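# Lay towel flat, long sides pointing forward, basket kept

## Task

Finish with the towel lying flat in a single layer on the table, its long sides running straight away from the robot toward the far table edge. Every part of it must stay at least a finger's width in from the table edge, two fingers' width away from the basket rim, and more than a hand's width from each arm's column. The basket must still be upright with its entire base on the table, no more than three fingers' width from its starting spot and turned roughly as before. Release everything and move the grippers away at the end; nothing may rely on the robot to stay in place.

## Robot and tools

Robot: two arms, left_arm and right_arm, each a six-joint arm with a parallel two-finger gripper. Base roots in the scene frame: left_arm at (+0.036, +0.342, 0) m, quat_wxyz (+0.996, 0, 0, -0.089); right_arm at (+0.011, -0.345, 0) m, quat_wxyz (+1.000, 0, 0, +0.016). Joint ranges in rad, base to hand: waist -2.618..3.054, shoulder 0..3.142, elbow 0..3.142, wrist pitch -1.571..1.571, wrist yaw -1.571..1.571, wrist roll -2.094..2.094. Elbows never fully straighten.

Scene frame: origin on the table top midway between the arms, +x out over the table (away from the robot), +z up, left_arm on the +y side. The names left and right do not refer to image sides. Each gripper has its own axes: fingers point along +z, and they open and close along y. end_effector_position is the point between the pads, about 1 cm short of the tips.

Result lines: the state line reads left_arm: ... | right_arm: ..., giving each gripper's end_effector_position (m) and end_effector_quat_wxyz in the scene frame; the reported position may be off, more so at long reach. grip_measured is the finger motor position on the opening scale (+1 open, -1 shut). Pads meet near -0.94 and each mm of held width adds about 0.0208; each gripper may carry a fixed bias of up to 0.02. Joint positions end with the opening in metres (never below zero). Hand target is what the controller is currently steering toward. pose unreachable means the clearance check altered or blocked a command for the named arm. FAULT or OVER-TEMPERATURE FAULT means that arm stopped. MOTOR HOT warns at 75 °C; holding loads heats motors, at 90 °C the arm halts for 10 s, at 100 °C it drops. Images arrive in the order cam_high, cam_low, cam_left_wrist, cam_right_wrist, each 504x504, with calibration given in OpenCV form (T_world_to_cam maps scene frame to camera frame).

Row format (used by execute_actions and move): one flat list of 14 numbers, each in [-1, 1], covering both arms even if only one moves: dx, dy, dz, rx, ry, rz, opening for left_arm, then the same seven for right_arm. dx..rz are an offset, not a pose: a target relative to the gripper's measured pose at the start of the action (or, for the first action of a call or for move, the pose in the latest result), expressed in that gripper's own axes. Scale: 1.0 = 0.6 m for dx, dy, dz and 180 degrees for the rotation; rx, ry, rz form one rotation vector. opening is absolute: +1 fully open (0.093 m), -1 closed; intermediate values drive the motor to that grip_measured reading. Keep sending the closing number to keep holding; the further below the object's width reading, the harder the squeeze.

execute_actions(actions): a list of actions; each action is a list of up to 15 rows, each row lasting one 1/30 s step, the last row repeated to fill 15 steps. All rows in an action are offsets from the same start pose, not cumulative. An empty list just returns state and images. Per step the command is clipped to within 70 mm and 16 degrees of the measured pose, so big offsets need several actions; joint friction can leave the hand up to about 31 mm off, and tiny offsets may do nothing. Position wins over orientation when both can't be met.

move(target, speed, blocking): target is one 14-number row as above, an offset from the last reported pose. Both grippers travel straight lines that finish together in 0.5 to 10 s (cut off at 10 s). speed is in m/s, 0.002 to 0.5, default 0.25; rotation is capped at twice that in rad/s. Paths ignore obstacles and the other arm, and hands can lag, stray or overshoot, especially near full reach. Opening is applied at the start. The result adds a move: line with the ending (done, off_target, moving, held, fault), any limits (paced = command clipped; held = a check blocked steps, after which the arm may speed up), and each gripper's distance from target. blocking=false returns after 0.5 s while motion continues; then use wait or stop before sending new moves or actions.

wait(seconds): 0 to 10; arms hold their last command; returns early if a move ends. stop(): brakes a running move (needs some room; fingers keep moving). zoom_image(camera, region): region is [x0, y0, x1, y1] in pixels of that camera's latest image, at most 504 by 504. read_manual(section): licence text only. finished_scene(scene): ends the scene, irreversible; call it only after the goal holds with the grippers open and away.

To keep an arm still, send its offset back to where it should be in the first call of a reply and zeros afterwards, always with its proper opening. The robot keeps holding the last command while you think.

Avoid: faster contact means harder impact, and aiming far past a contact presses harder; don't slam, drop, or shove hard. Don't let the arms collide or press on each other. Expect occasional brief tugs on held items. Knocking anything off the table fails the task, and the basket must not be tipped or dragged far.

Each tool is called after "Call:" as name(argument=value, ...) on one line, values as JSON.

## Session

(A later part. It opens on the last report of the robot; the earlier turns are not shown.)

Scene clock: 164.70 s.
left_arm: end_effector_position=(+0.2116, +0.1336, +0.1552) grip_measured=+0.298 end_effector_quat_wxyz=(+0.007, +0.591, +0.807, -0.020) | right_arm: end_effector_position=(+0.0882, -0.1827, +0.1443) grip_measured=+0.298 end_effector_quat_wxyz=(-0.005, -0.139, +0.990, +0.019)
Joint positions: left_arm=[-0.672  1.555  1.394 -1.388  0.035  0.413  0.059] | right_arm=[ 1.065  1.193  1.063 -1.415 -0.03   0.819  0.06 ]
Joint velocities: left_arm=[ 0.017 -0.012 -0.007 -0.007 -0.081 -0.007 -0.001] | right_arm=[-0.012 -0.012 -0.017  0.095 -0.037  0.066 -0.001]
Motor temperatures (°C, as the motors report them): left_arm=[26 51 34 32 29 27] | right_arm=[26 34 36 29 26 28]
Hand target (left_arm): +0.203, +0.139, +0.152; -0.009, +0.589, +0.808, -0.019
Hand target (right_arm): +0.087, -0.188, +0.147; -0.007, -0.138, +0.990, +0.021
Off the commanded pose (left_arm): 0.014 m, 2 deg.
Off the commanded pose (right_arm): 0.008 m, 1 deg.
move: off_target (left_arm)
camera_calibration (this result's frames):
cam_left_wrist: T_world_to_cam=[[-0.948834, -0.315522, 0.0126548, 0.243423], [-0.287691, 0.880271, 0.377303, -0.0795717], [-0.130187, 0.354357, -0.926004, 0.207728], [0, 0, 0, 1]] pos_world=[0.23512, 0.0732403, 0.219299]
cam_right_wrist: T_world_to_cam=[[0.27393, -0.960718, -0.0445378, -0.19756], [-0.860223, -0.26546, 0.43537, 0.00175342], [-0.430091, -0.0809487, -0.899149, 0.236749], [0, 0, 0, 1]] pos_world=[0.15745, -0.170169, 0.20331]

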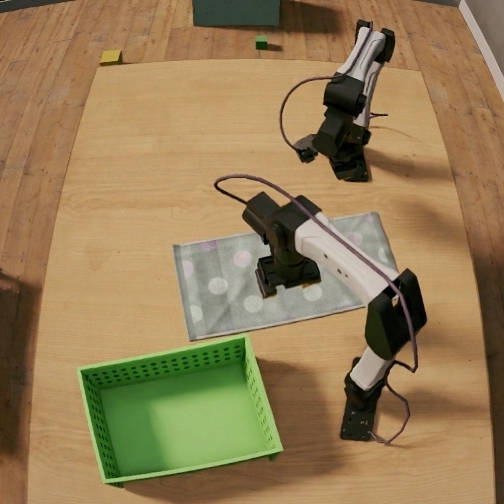

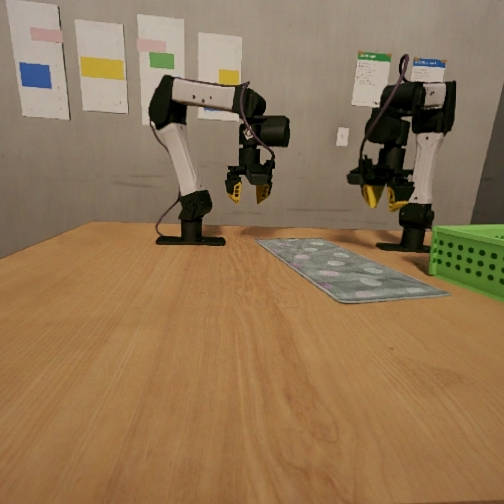

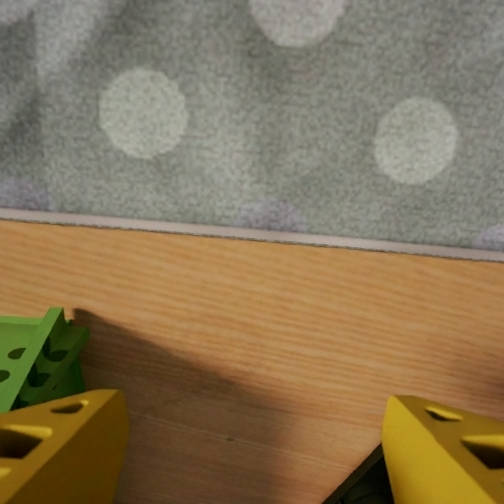

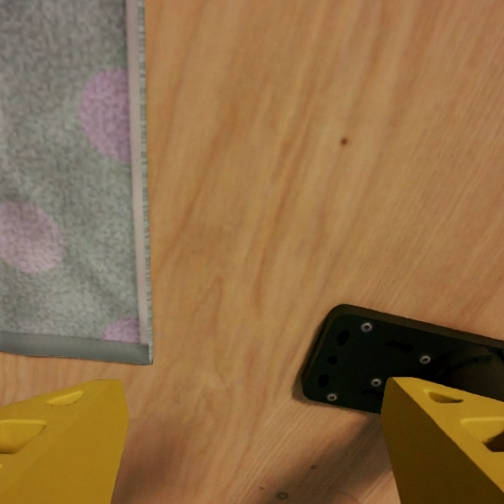

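Call:
move(target=[-0.2,0.248,0.18,0,0,0,0.2,0,0,0,0,0,0,0.3])

Call:
move(target=[0,0,0.07,0,0,0,0.2,0,0,0,0,0,0,0.3], speed=0.05)

Call:
move(target=[0,0,0.01,0,0,0,-1,0,0,0,0,0,0,0.3], speed=0.05)

Call:
move(target=[-0.145,-0.01,-0.03,0,0,0.07,-1,0,0,0,0,0,0,0.3], speed=0.07)

Call:
move(target=[0,0,0,0,0,0,0.3,0,0,0,0,0,0,0.3])

Call:
move(target=[0,0,-0.1,0,0,0,0.3,0,0,0,0,0,0,0.3], speed=0.1)

Call:
move(target=[0.4,-0.1,-0.25,0,0,0,0.3,0,0,0,0,0,0,0.3])

Scene clock: 178.30 s.
left_arm: end_effector_position=(+0.3846, +0.0637, +0.0404) grip_measured=+0.202 end_effector_quat_wxyz=(+0.001, +0.588, +0.809, -0.018) | right_arm: end_effector_position=(+0.0880, -0.1830, +0.1443) grip_measured=+0.298 end_effector_quat_wxyz=(-0.005, -0.140, +0.990, +0.019)
Joint positions: left_arm=[-0.483  2.295  1.942 -1.215  0.035  0.596  0.055] | right_arm=[ 1.065  1.193  1.063 -1.416 -0.03   0.817  0.06 ]
Joint velocities: left_arm=[-0.022 -0.012 -0.002  0.022  0.037  0.022  0.001] | right_arm=[ 0.002  0.012 -0.017 -0.051 -0.051  0.037  0.001]
Motor temperatures (°C, as the motors report them): left_arm=[26 47 34 32 29 27] | right_arm=[26 33 36 29 26 28]
Hand target (left_arm): +0.389, +0.062, +0.046; +0.009, +0.591, +0.807, -0.017
Hand target (right_arm): +0.088, -0.183, +0.144; -0.005, -0.139, +0.990, +0.019
Off the commanded pose (left_arm): 0.009 m, 1 deg.
Off the commanded pose (right_arm): 0.000 m, 0 deg.
move: done
camera_calibration (this result's frames):
cam_left_wrist: T_world_to_cam=[[-0.946606, -0.321945, 0.0169729, 0.386296], [-0.290357, 0.874242, 0.389095, 0.0759823], [-0.140105, 0.363391, -0.921041, 0.151704], [0, 0, 0, 1]] pos_world=[0.408987, 0.00281114, 0.103605]
cam_right_wrist: T_world_to_cam=[[0.276467, -0.960041, -0.043438, -0.198088], [-0.859252, -0.26718, 0.436236, 0.00100005], [-0.43041, -0.0832805, -0.898783, 0.23619], [0, 0, 0, 1]] pos_world=[0.157283, -0.170236, 0.203243]

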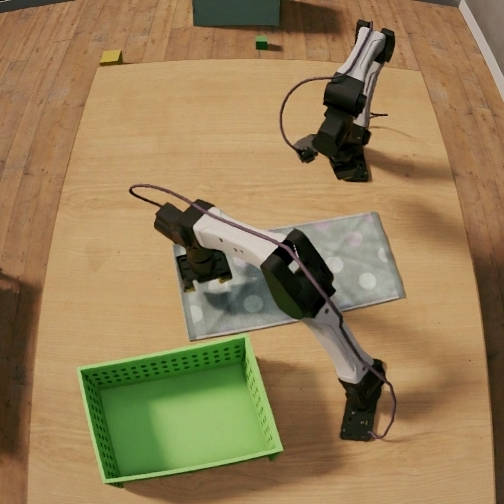

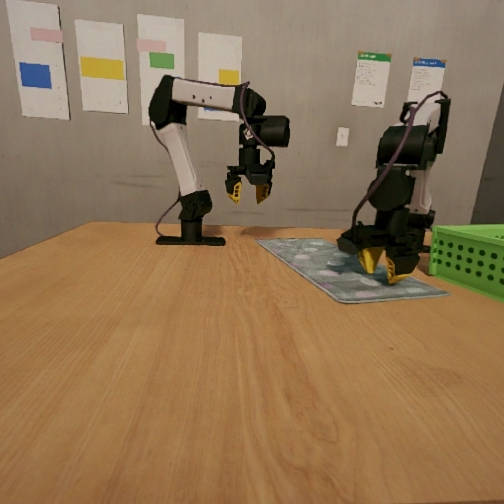

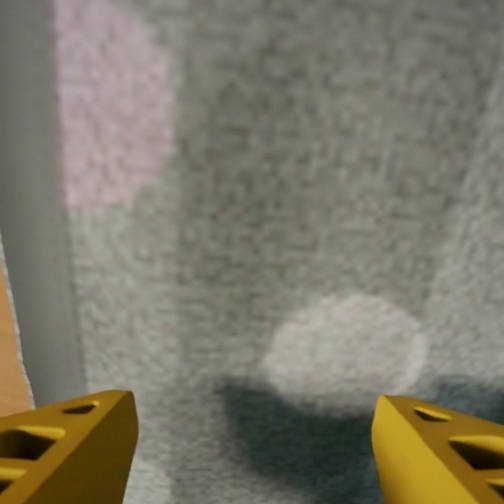

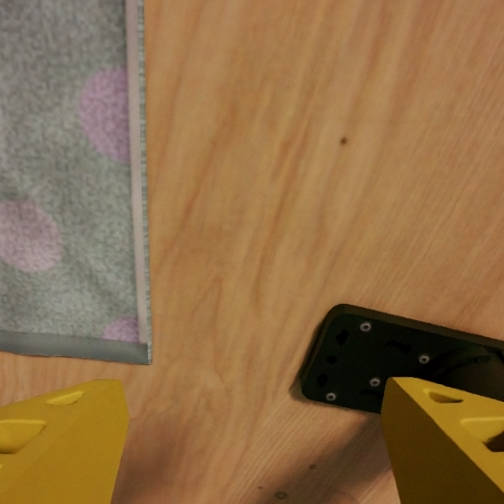

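Scene clock: 179.37 s.
left_arm: end_effector_position=(+0.3834, +0.0649, +0.0202) grip_measured=+0.202 end_effector_quat_wxyz=(+0.002, +0.588, +0.809, -0.017) | right_arm: end_effector_position=(+0.0880, -0.1830, +0.1443) grip_measured=+0.298 end_effector_quat_wxyz=(-0.005, -0.140, +0.990, +0.019)
Joint positions: left_arm=[-0.483  2.299  1.867 -1.135  0.034  0.596  0.055] | right_arm=[ 1.065  1.193  1.063 -1.416 -0.03   0.817  0.06 ]
Joint velocities: left_arm=[-0.002 -0.007 -0.002  0.007 -0.022  0.066 -0.   ] | right_arm=[-0.017 -0.007 -0.002 -0.051  0.007 -0.007 -0.   ]
Motor temperatures (°C, as the motors report them): left_arm=[26 47 34 32 29 27] | right_arm=[26 32 36 29 26 28]
Hand target (left_arm): +0.383, +0.064, -0.001; -0.000, +0.588, +0.809, -0.018
Hand target (right_arm): +0.088, -0.183, +0.144; -0.005, -0.140, +0.990, +0.019
Off the commanded pose (left_arm): 0.022 m, 0 deg.
Off the commanded pose (right_arm): 0.000 m, 0 deg.
move: off_target (left_arm)
camera_calibration (this result's frames):
cam_left_wrist: T_world_to_cam=[[-0.946648, -0.321947, 0.014441, 0.385994], [-0.291427, 0.874319, 0.38812, 0.0828305], [-0.13758, 0.363205, -0.921496, 0.131567], [0, 0, 0, 1]] pos_world=[0.40764, 0.00406327, 0.0835163]
cam_right_wrist: T_world_to_cam=[[0.276467, -0.960041, -0.043438, -0.198088], [-0.859252, -0.26718, 0.436236, 0.00100005], [-0.43041, -0.0832805, -0.898783, 0.23619], [0, 0, 0, 1]] pos_world=[0.157283, -0.170236, 0.203243]

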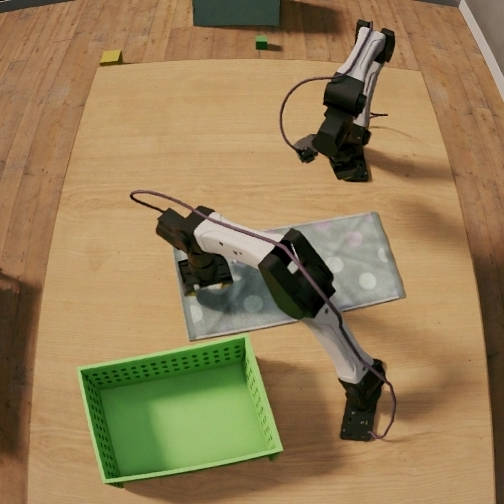

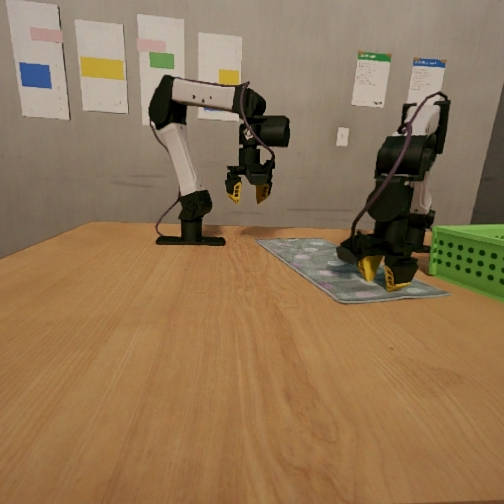

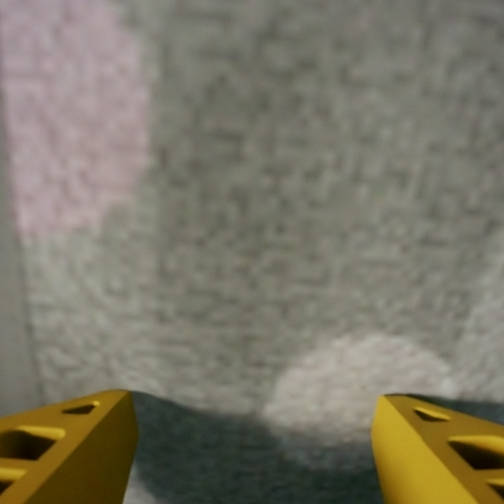

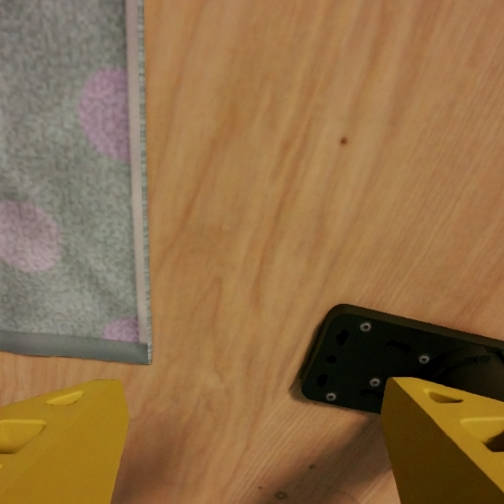

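Scene clock: 180.07 s.
left_arm: end_effector_position=(+0.3851, +0.0656, +0.0215) grip_measured=-0.983 end_effector_quat_wxyz=(+0.005, +0.588, +0.809, -0.013) | right_arm: end_effector_position=(+0.0880, -0.1830, +0.1443) grip_measured=+0.298 end_effector_quat_wxyz=(-0.005, -0.140, +0.990, +0.019)
Joint positions: left_arm=[-0.483  2.296  1.867 -1.132  0.027  0.596  0.   ] | right_arm=[ 1.065  1.193  1.063 -1.416 -0.03   0.817  0.06 ]
Joint velocities: left_arm=[ 0.022  0.007 -0.007  0.095  0.066  0.007  0.   ] | right_arm=[ 0.007  0.002 -0.002 -0.051  0.007  0.037 -0.   ]
Motor temperatures (°C, as the motors report them): left_arm=[26 47 34 32 29 27] | right_arm=[26 32 36 29 26 28]
Hand target (left_arm): +0.383, +0.065, +0.014; +0.002, +0.588, +0.809, -0.017
Hand target (right_arm): +0.088, -0.183, +0.144; -0.005, -0.140, +0.990, +0.019
Off the commanded pose (left_arm): 0.008 m, 1 deg.
Off the commanded pose (right_arm): 0.000 m, 0 deg.
move: done
camera_calibration (this result's frames):
cam_left_wrist: T_world_to_cam=[[-0.946473, -0.322741, 0.00524186, 0.387973], [-0.295618, 0.873223, 0.387417, 0.0839595], [-0.129613, 0.36513, -0.92189, 0.129541], [0, 0, 0, 1]] pos_world=[0.408816, 0.0046004, 0.0848615]
cam_right_wrist: T_world_to_cam=[[0.276467, -0.960041, -0.043438, -0.198088], [-0.859252, -0.26718, 0.436236, 0.00100005], [-0.43041, -0.0832805, -0.898783, 0.23619], [0, 0, 0, 1]] pos_world=[0.157283, -0.170236, 0.203243]

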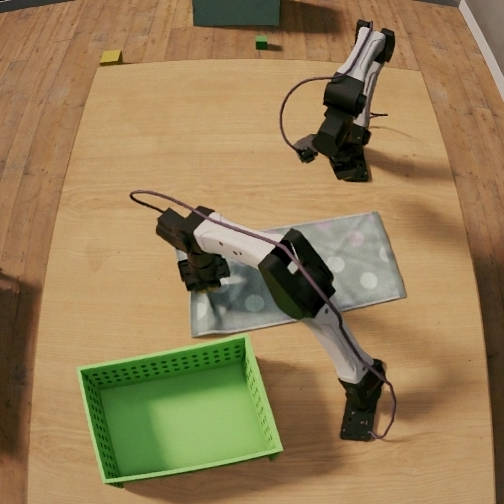

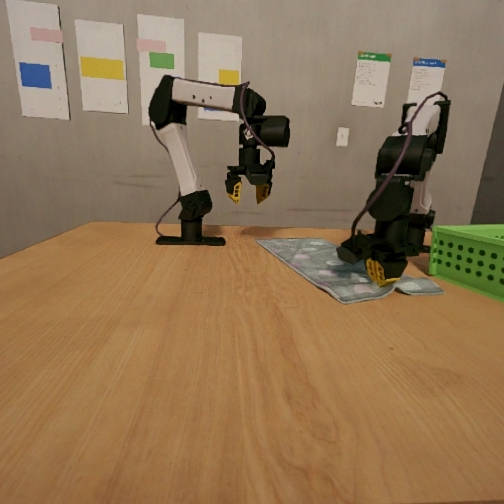

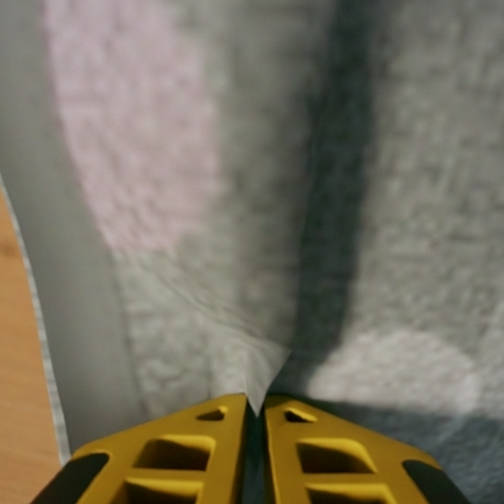

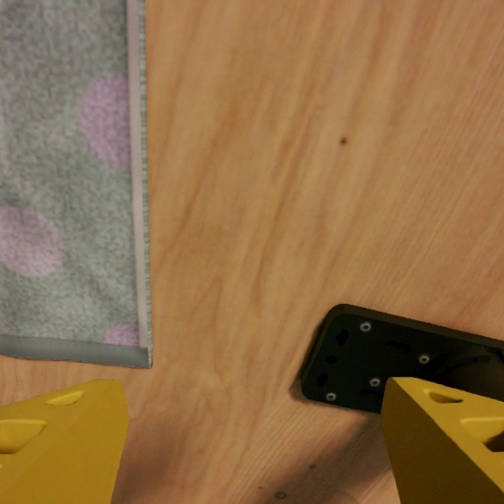

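Scene clock: 182.13 s.
left_arm: end_effector_position=(+0.4085, -0.0173, +0.0375) grip_measured=-0.983 end_effector_quat_wxyz=(+0.021, +0.667, +0.745, -0.014) | right_arm: end_effector_position=(+0.0880, -0.1830, +0.1443) grip_measured=+0.298 end_effector_quat_wxyz=(-0.005, -0.140, +0.990, +0.019)
Joint positions: left_arm=[-0.581  2.737  2.746 -1.536  0.027  0.701  0.   ] | right_arm=[ 1.065  1.193  1.063 -1.416 -0.03   0.817  0.06 ]
Joint velocities: left_arm=[-0.022  0.007 -0.002  0.007  0.066  0.051  0.   ] | right_arm=[ 0.002 -0.007 -0.002 -0.095 -0.007 -0.022 -0.   ]
Motor temperatures (°C, as the motors report them): left_arm=[26 47 34 32 29 27] | right_arm=[26 32 36 29 26 28]
Hand target (left_arm): +0.405, -0.018, +0.039; +0.018, +0.673, +0.739, -0.015
Hand target (right_arm): +0.088, -0.183, +0.144; -0.005, -0.140, +0.990, +0.019
Off the commanded pose (left_arm): 0.005 m, 2 deg.
Off the commanded pose (right_arm): 0.000 m, 0 deg.
joint sent to its limit (left arm) — the command would take joint 4 (wrist pitch) past its lower limit, so that joint was sent only as far as its limit.
move: done
camera_calibration (this result's frames):
cam_left_wrist: T_world_to_cam=[[-0.992059, -0.124432, -0.0183235, 0.406244], [-0.12259, 0.924055, 0.36207, 0.0881663], [-0.0281211, 0.361441, -0.931971, 0.136436], [0, 0, 0, 1]] pos_world=[0.417663, -0.0802345, 0.102676]
cam_right_wrist: T_world_to_cam=[[0.276467, -0.960041, -0.043438, -0.198088], [-0.859252, -0.26718, 0.436236, 0.00100005], [-0.43041, -0.0832805, -0.898783, 0.23619], [0, 0, 0, 1]] pos_world=[0.157283, -0.170236, 0.203243]

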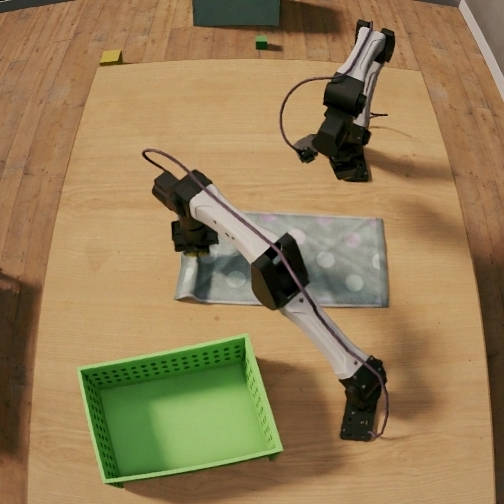

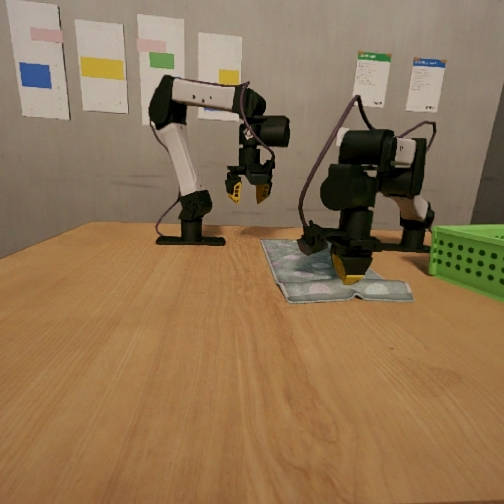

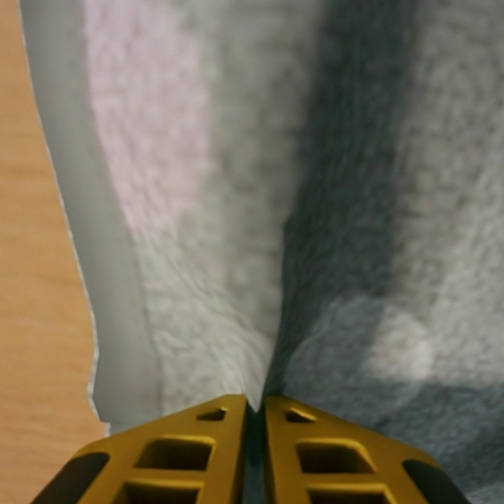

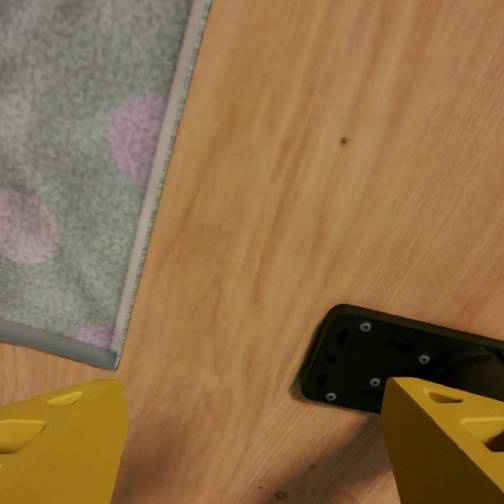

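Scene clock: 182.63 s.
left_arm: end_effector_position=(+0.4085, -0.0173, +0.0375) grip_measured=+0.298 end_effector_quat_wxyz=(+0.021, +0.667, +0.745, -0.014) | right_arm: end_effector_position=(+0.0880, -0.1830, +0.1443) grip_measured=+0.298 end_effector_quat_wxyz=(-0.005, -0.140, +0.990, +0.019)
Joint positions: left_arm=[-0.581  2.737  2.746 -1.536  0.027  0.701  0.059] | right_arm=[ 1.065  1.193  1.063 -1.416 -0.03   0.817  0.06 ]
Joint velocities: left_arm=[ 0.007 -0.012 -0.007 -0.022 -0.037  0.007 -0.001] | right_arm=[-0.007 -0.002 -0.012 -0.007 -0.051  0.007  0.   ]
Motor temperatures (°C, as the motors report them): left_arm=[26 48 34 32 29 27] | right_arm=[26 32 36 29 26 28]
Hand target (left_arm): +0.409, -0.017, +0.037; +0.021, +0.667, +0.745, -0.014
Hand target (right_arm): +0.088, -0.183, +0.144; -0.005, -0.140, +0.990, +0.019
Off the commanded pose (left_arm): 0.000 m, 0 deg.
Off the commanded pose (right_arm): 0.000 m, 0 deg.
move: done
camera_calibration (this result's frames):
cam_left_wrist: T_world_to_cam=[[-0.992059, -0.124432, -0.0183235, 0.406244], [-0.12259, 0.924055, 0.36207, 0.0881663], [-0.0281211, 0.361441, -0.931971, 0.136436], [0, 0, 0, 1]] pos_world=[0.417663, -0.0802345, 0.102676]
cam_right_wrist: T_world_to_cam=[[0.276467, -0.960041, -0.043438, -0.198088], [-0.859252, -0.26718, 0.436236, 0.00100005], [-0.43041, -0.0832805, -0.898783, 0.23619], [0, 0, 0, 1]] pos_world=[0.157283, -0.170236, 0.203243]

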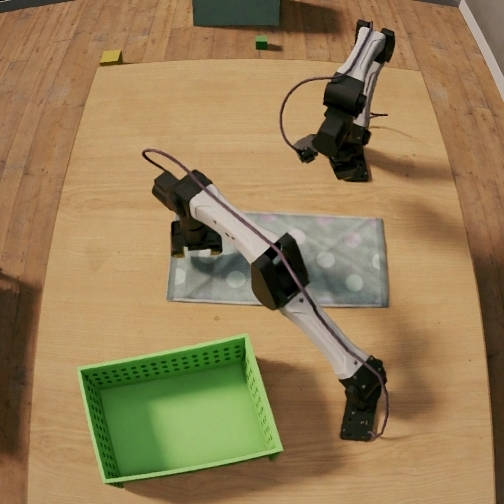

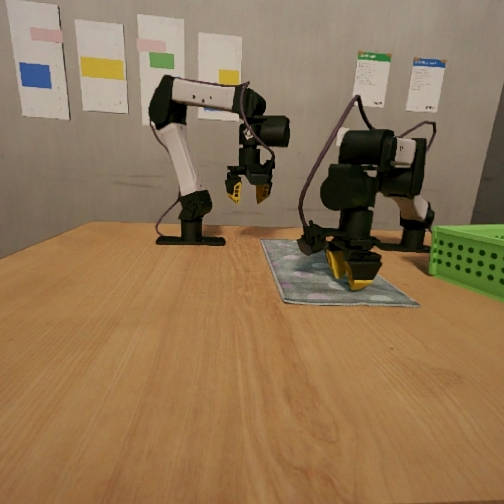

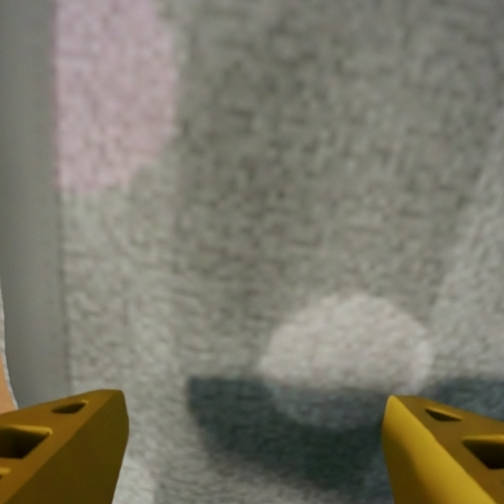

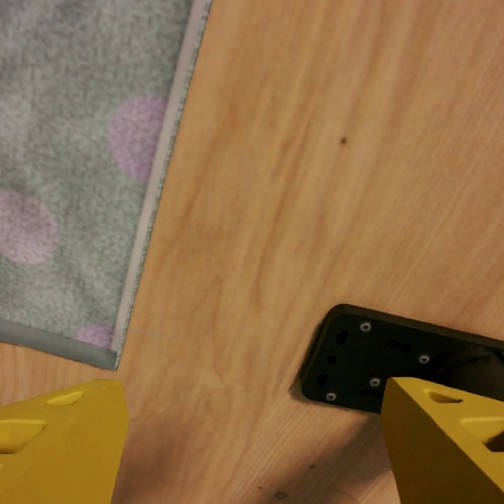

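Scene clock: 183.60 s.
left_arm: end_effector_position=(+0.4112, -0.0198, +0.0958) grip_measured=+0.298 end_effector_quat_wxyz=(+0.076, +0.666, +0.742, -0.015) | right_arm: end_effector_position=(+0.0880, -0.1830, +0.1443) grip_measured=+0.298 end_effector_quat_wxyz=(-0.005, -0.140, +0.990, +0.019)
Joint positions: left_arm=[-0.581  2.62   2.746 -1.544  0.027  0.701  0.059] | right_arm=[ 1.065  1.193  1.063 -1.416 -0.03   0.817  0.06 ]
Joint velocities: left_arm=[-0.007 -0.007 -0.017  0.022 -0.007 -0.081  0.   ] | right_arm=[ 0.002 -0.012  0.022 -0.037 -0.022  0.037 -0.001]
Motor temperatures (°C, as the motors report them): left_arm=[26 48 34 32 29 27] | right_arm=[26 32 36 29 26 28]
Hand target (left_arm): +0.407, -0.015, +0.097; +0.067, +0.666, +0.743, -0.015
Hand target (right_arm): +0.088, -0.183, +0.144; -0.005, -0.140, +0.990, +0.019
Off the commanded pose (left_arm): 0.007 m, 6 deg.
Off the commanded pose (right_arm): 0.000 m, 0 deg.
joint sent to its limit (left arm) — the command would take joint 4 (wrist pitch) past its lower limit, so that joint was sent only as far as its limit.
move: off_target (left_arm)
camera_calibration (this result's frames):
cam_left_wrist: T_world_to_cam=[[-0.987856, -0.128423, -0.0874568, 0.414446], [-0.148129, 0.948306, 0.280665, 0.0884572], [0.0468919, 0.290211, -0.955813, 0.161863], [0, 0, 0, 1]] pos_world=[0.414926, -0.0776347, 0.16613]
cam_right_wrist: T_world_to_cam=[[0.276467, -0.960041, -0.043438, -0.198088], [-0.859252, -0.26718, 0.436236, 0.00100005], [-0.43041, -0.0832805, -0.898783, 0.23619], [0, 0, 0, 1]] pos_world=[0.157283, -0.170236, 0.203243]

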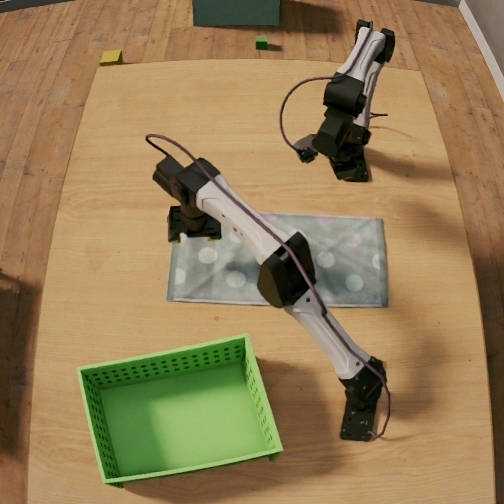

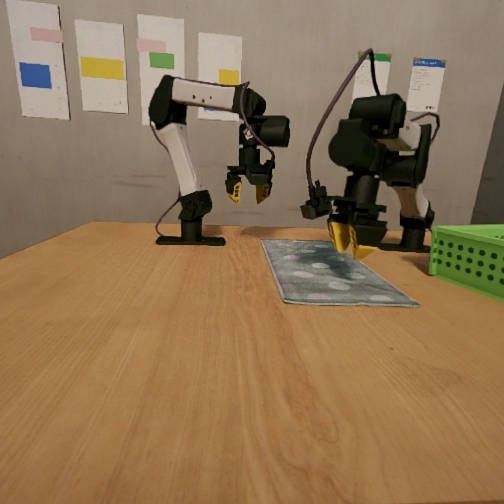

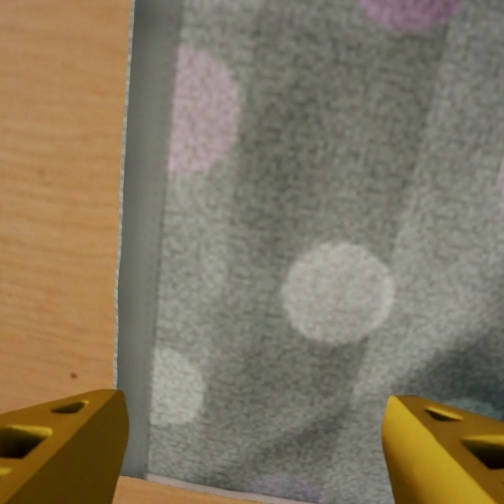

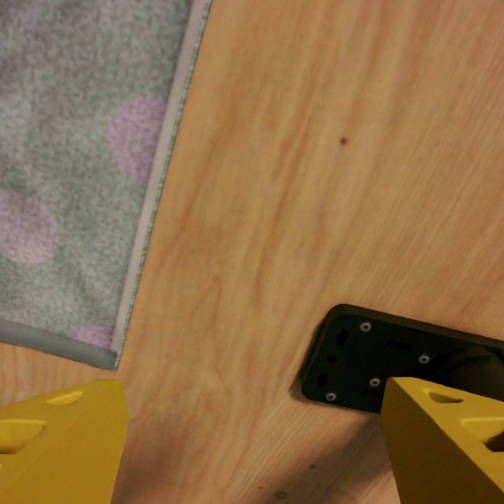

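Scene clock: 185.33 s.
left_arm: end_effector_position=(+0.3234, +0.2247, +0.2173) grip_measured=+0.298 end_effector_quat_wxyz=(+0.089, +0.662, +0.744, +0.001) | right_arm: end_effector_position=(+0.0880, -0.1830, +0.1443) grip_measured=+0.298 end_effector_quat_wxyz=(-0.005, -0.140, +0.990, +0.019)
Joint positions: left_arm=[-0.177  1.609  1.687 -1.481  0.062  1.094  0.059] | right_arm=[ 1.065  1.193  1.063 -1.416 -0.03   0.817  0.06 ]
Joint velocities: left_arm=[-0.012  0.002 -0.012 -0.051 -0.022  0.007 -0.001] | right_arm=[-0.007 -0.022 -0.007 -0.066 -0.022  0.022 -0.   ]
Motor temperatures (°C, as the motors report them): left_arm=[26 48 34 32 29 27] | right_arm=[26 32 36 29 26 28]
Hand target (left_arm): +0.315, +0.226, +0.213; +0.078, +0.666, +0.742, -0.010
Hand target (right_arm): +0.088, -0.183, +0.144; -0.005, -0.140, +0.990, +0.019
Off the commanded pose (left_arm): 0.015 m, 2 deg.
Off the commanded pose (right_arm): 0.000 m, 0 deg.
move: off_target (left_arm)
camera_calibration (this result's frames):
cam_left_wrist: T_world_to_cam=[[-0.981874, -0.138678, -0.129197, 0.379153], [-0.170336, 0.944582, 0.280626, -0.182435], [0.083121, 0.297546, -0.951082, 0.196746], [0, 0, 0, 1]] pos_world=[0.324852, 0.166364, 0.287303]
cam_right_wrist: T_world_to_cam=[[0.276467, -0.960041, -0.043438, -0.198088], [-0.859252, -0.26718, 0.436236, 0.00100005], [-0.43041, -0.0832805, -0.898783, 0.23619], [0, 0, 0, 1]] pos_world=[0.157283, -0.170236, 0.203243]

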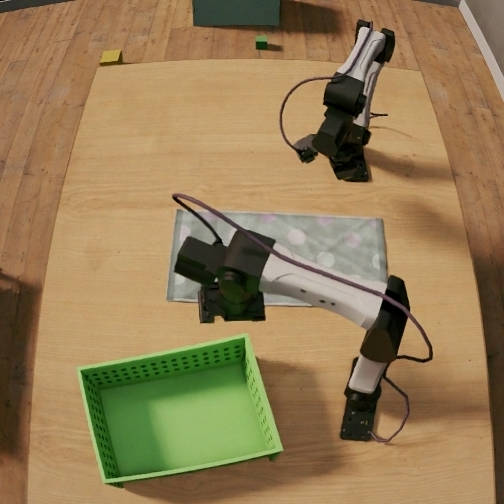

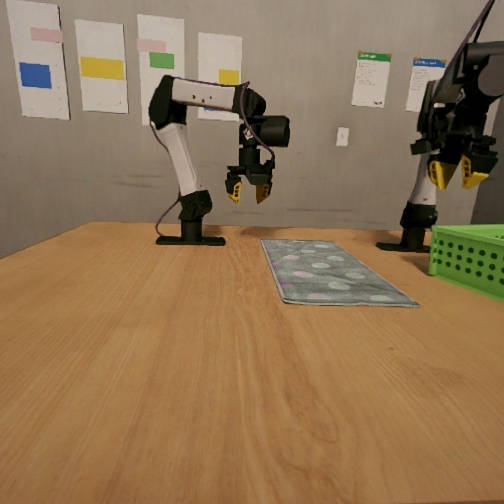

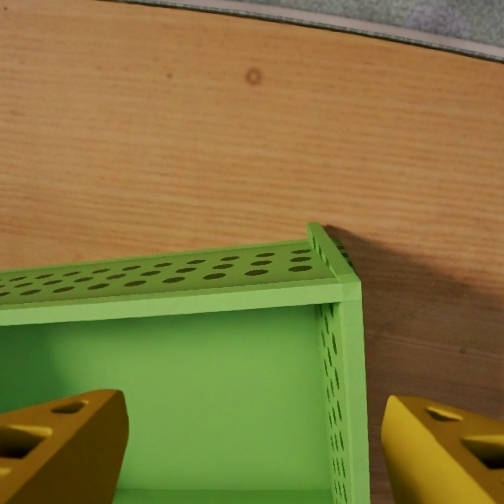

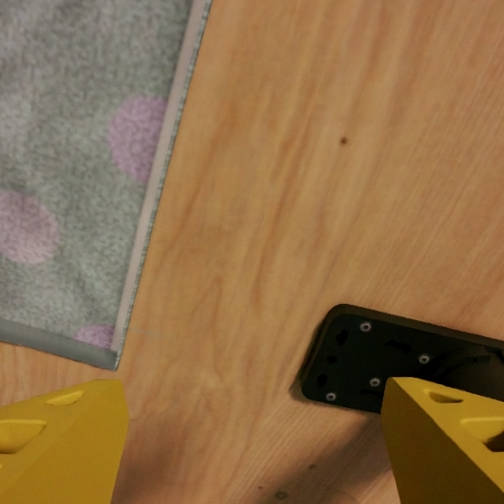

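Call:
finished_scene(scene=1)

The scene is finished: the task was done.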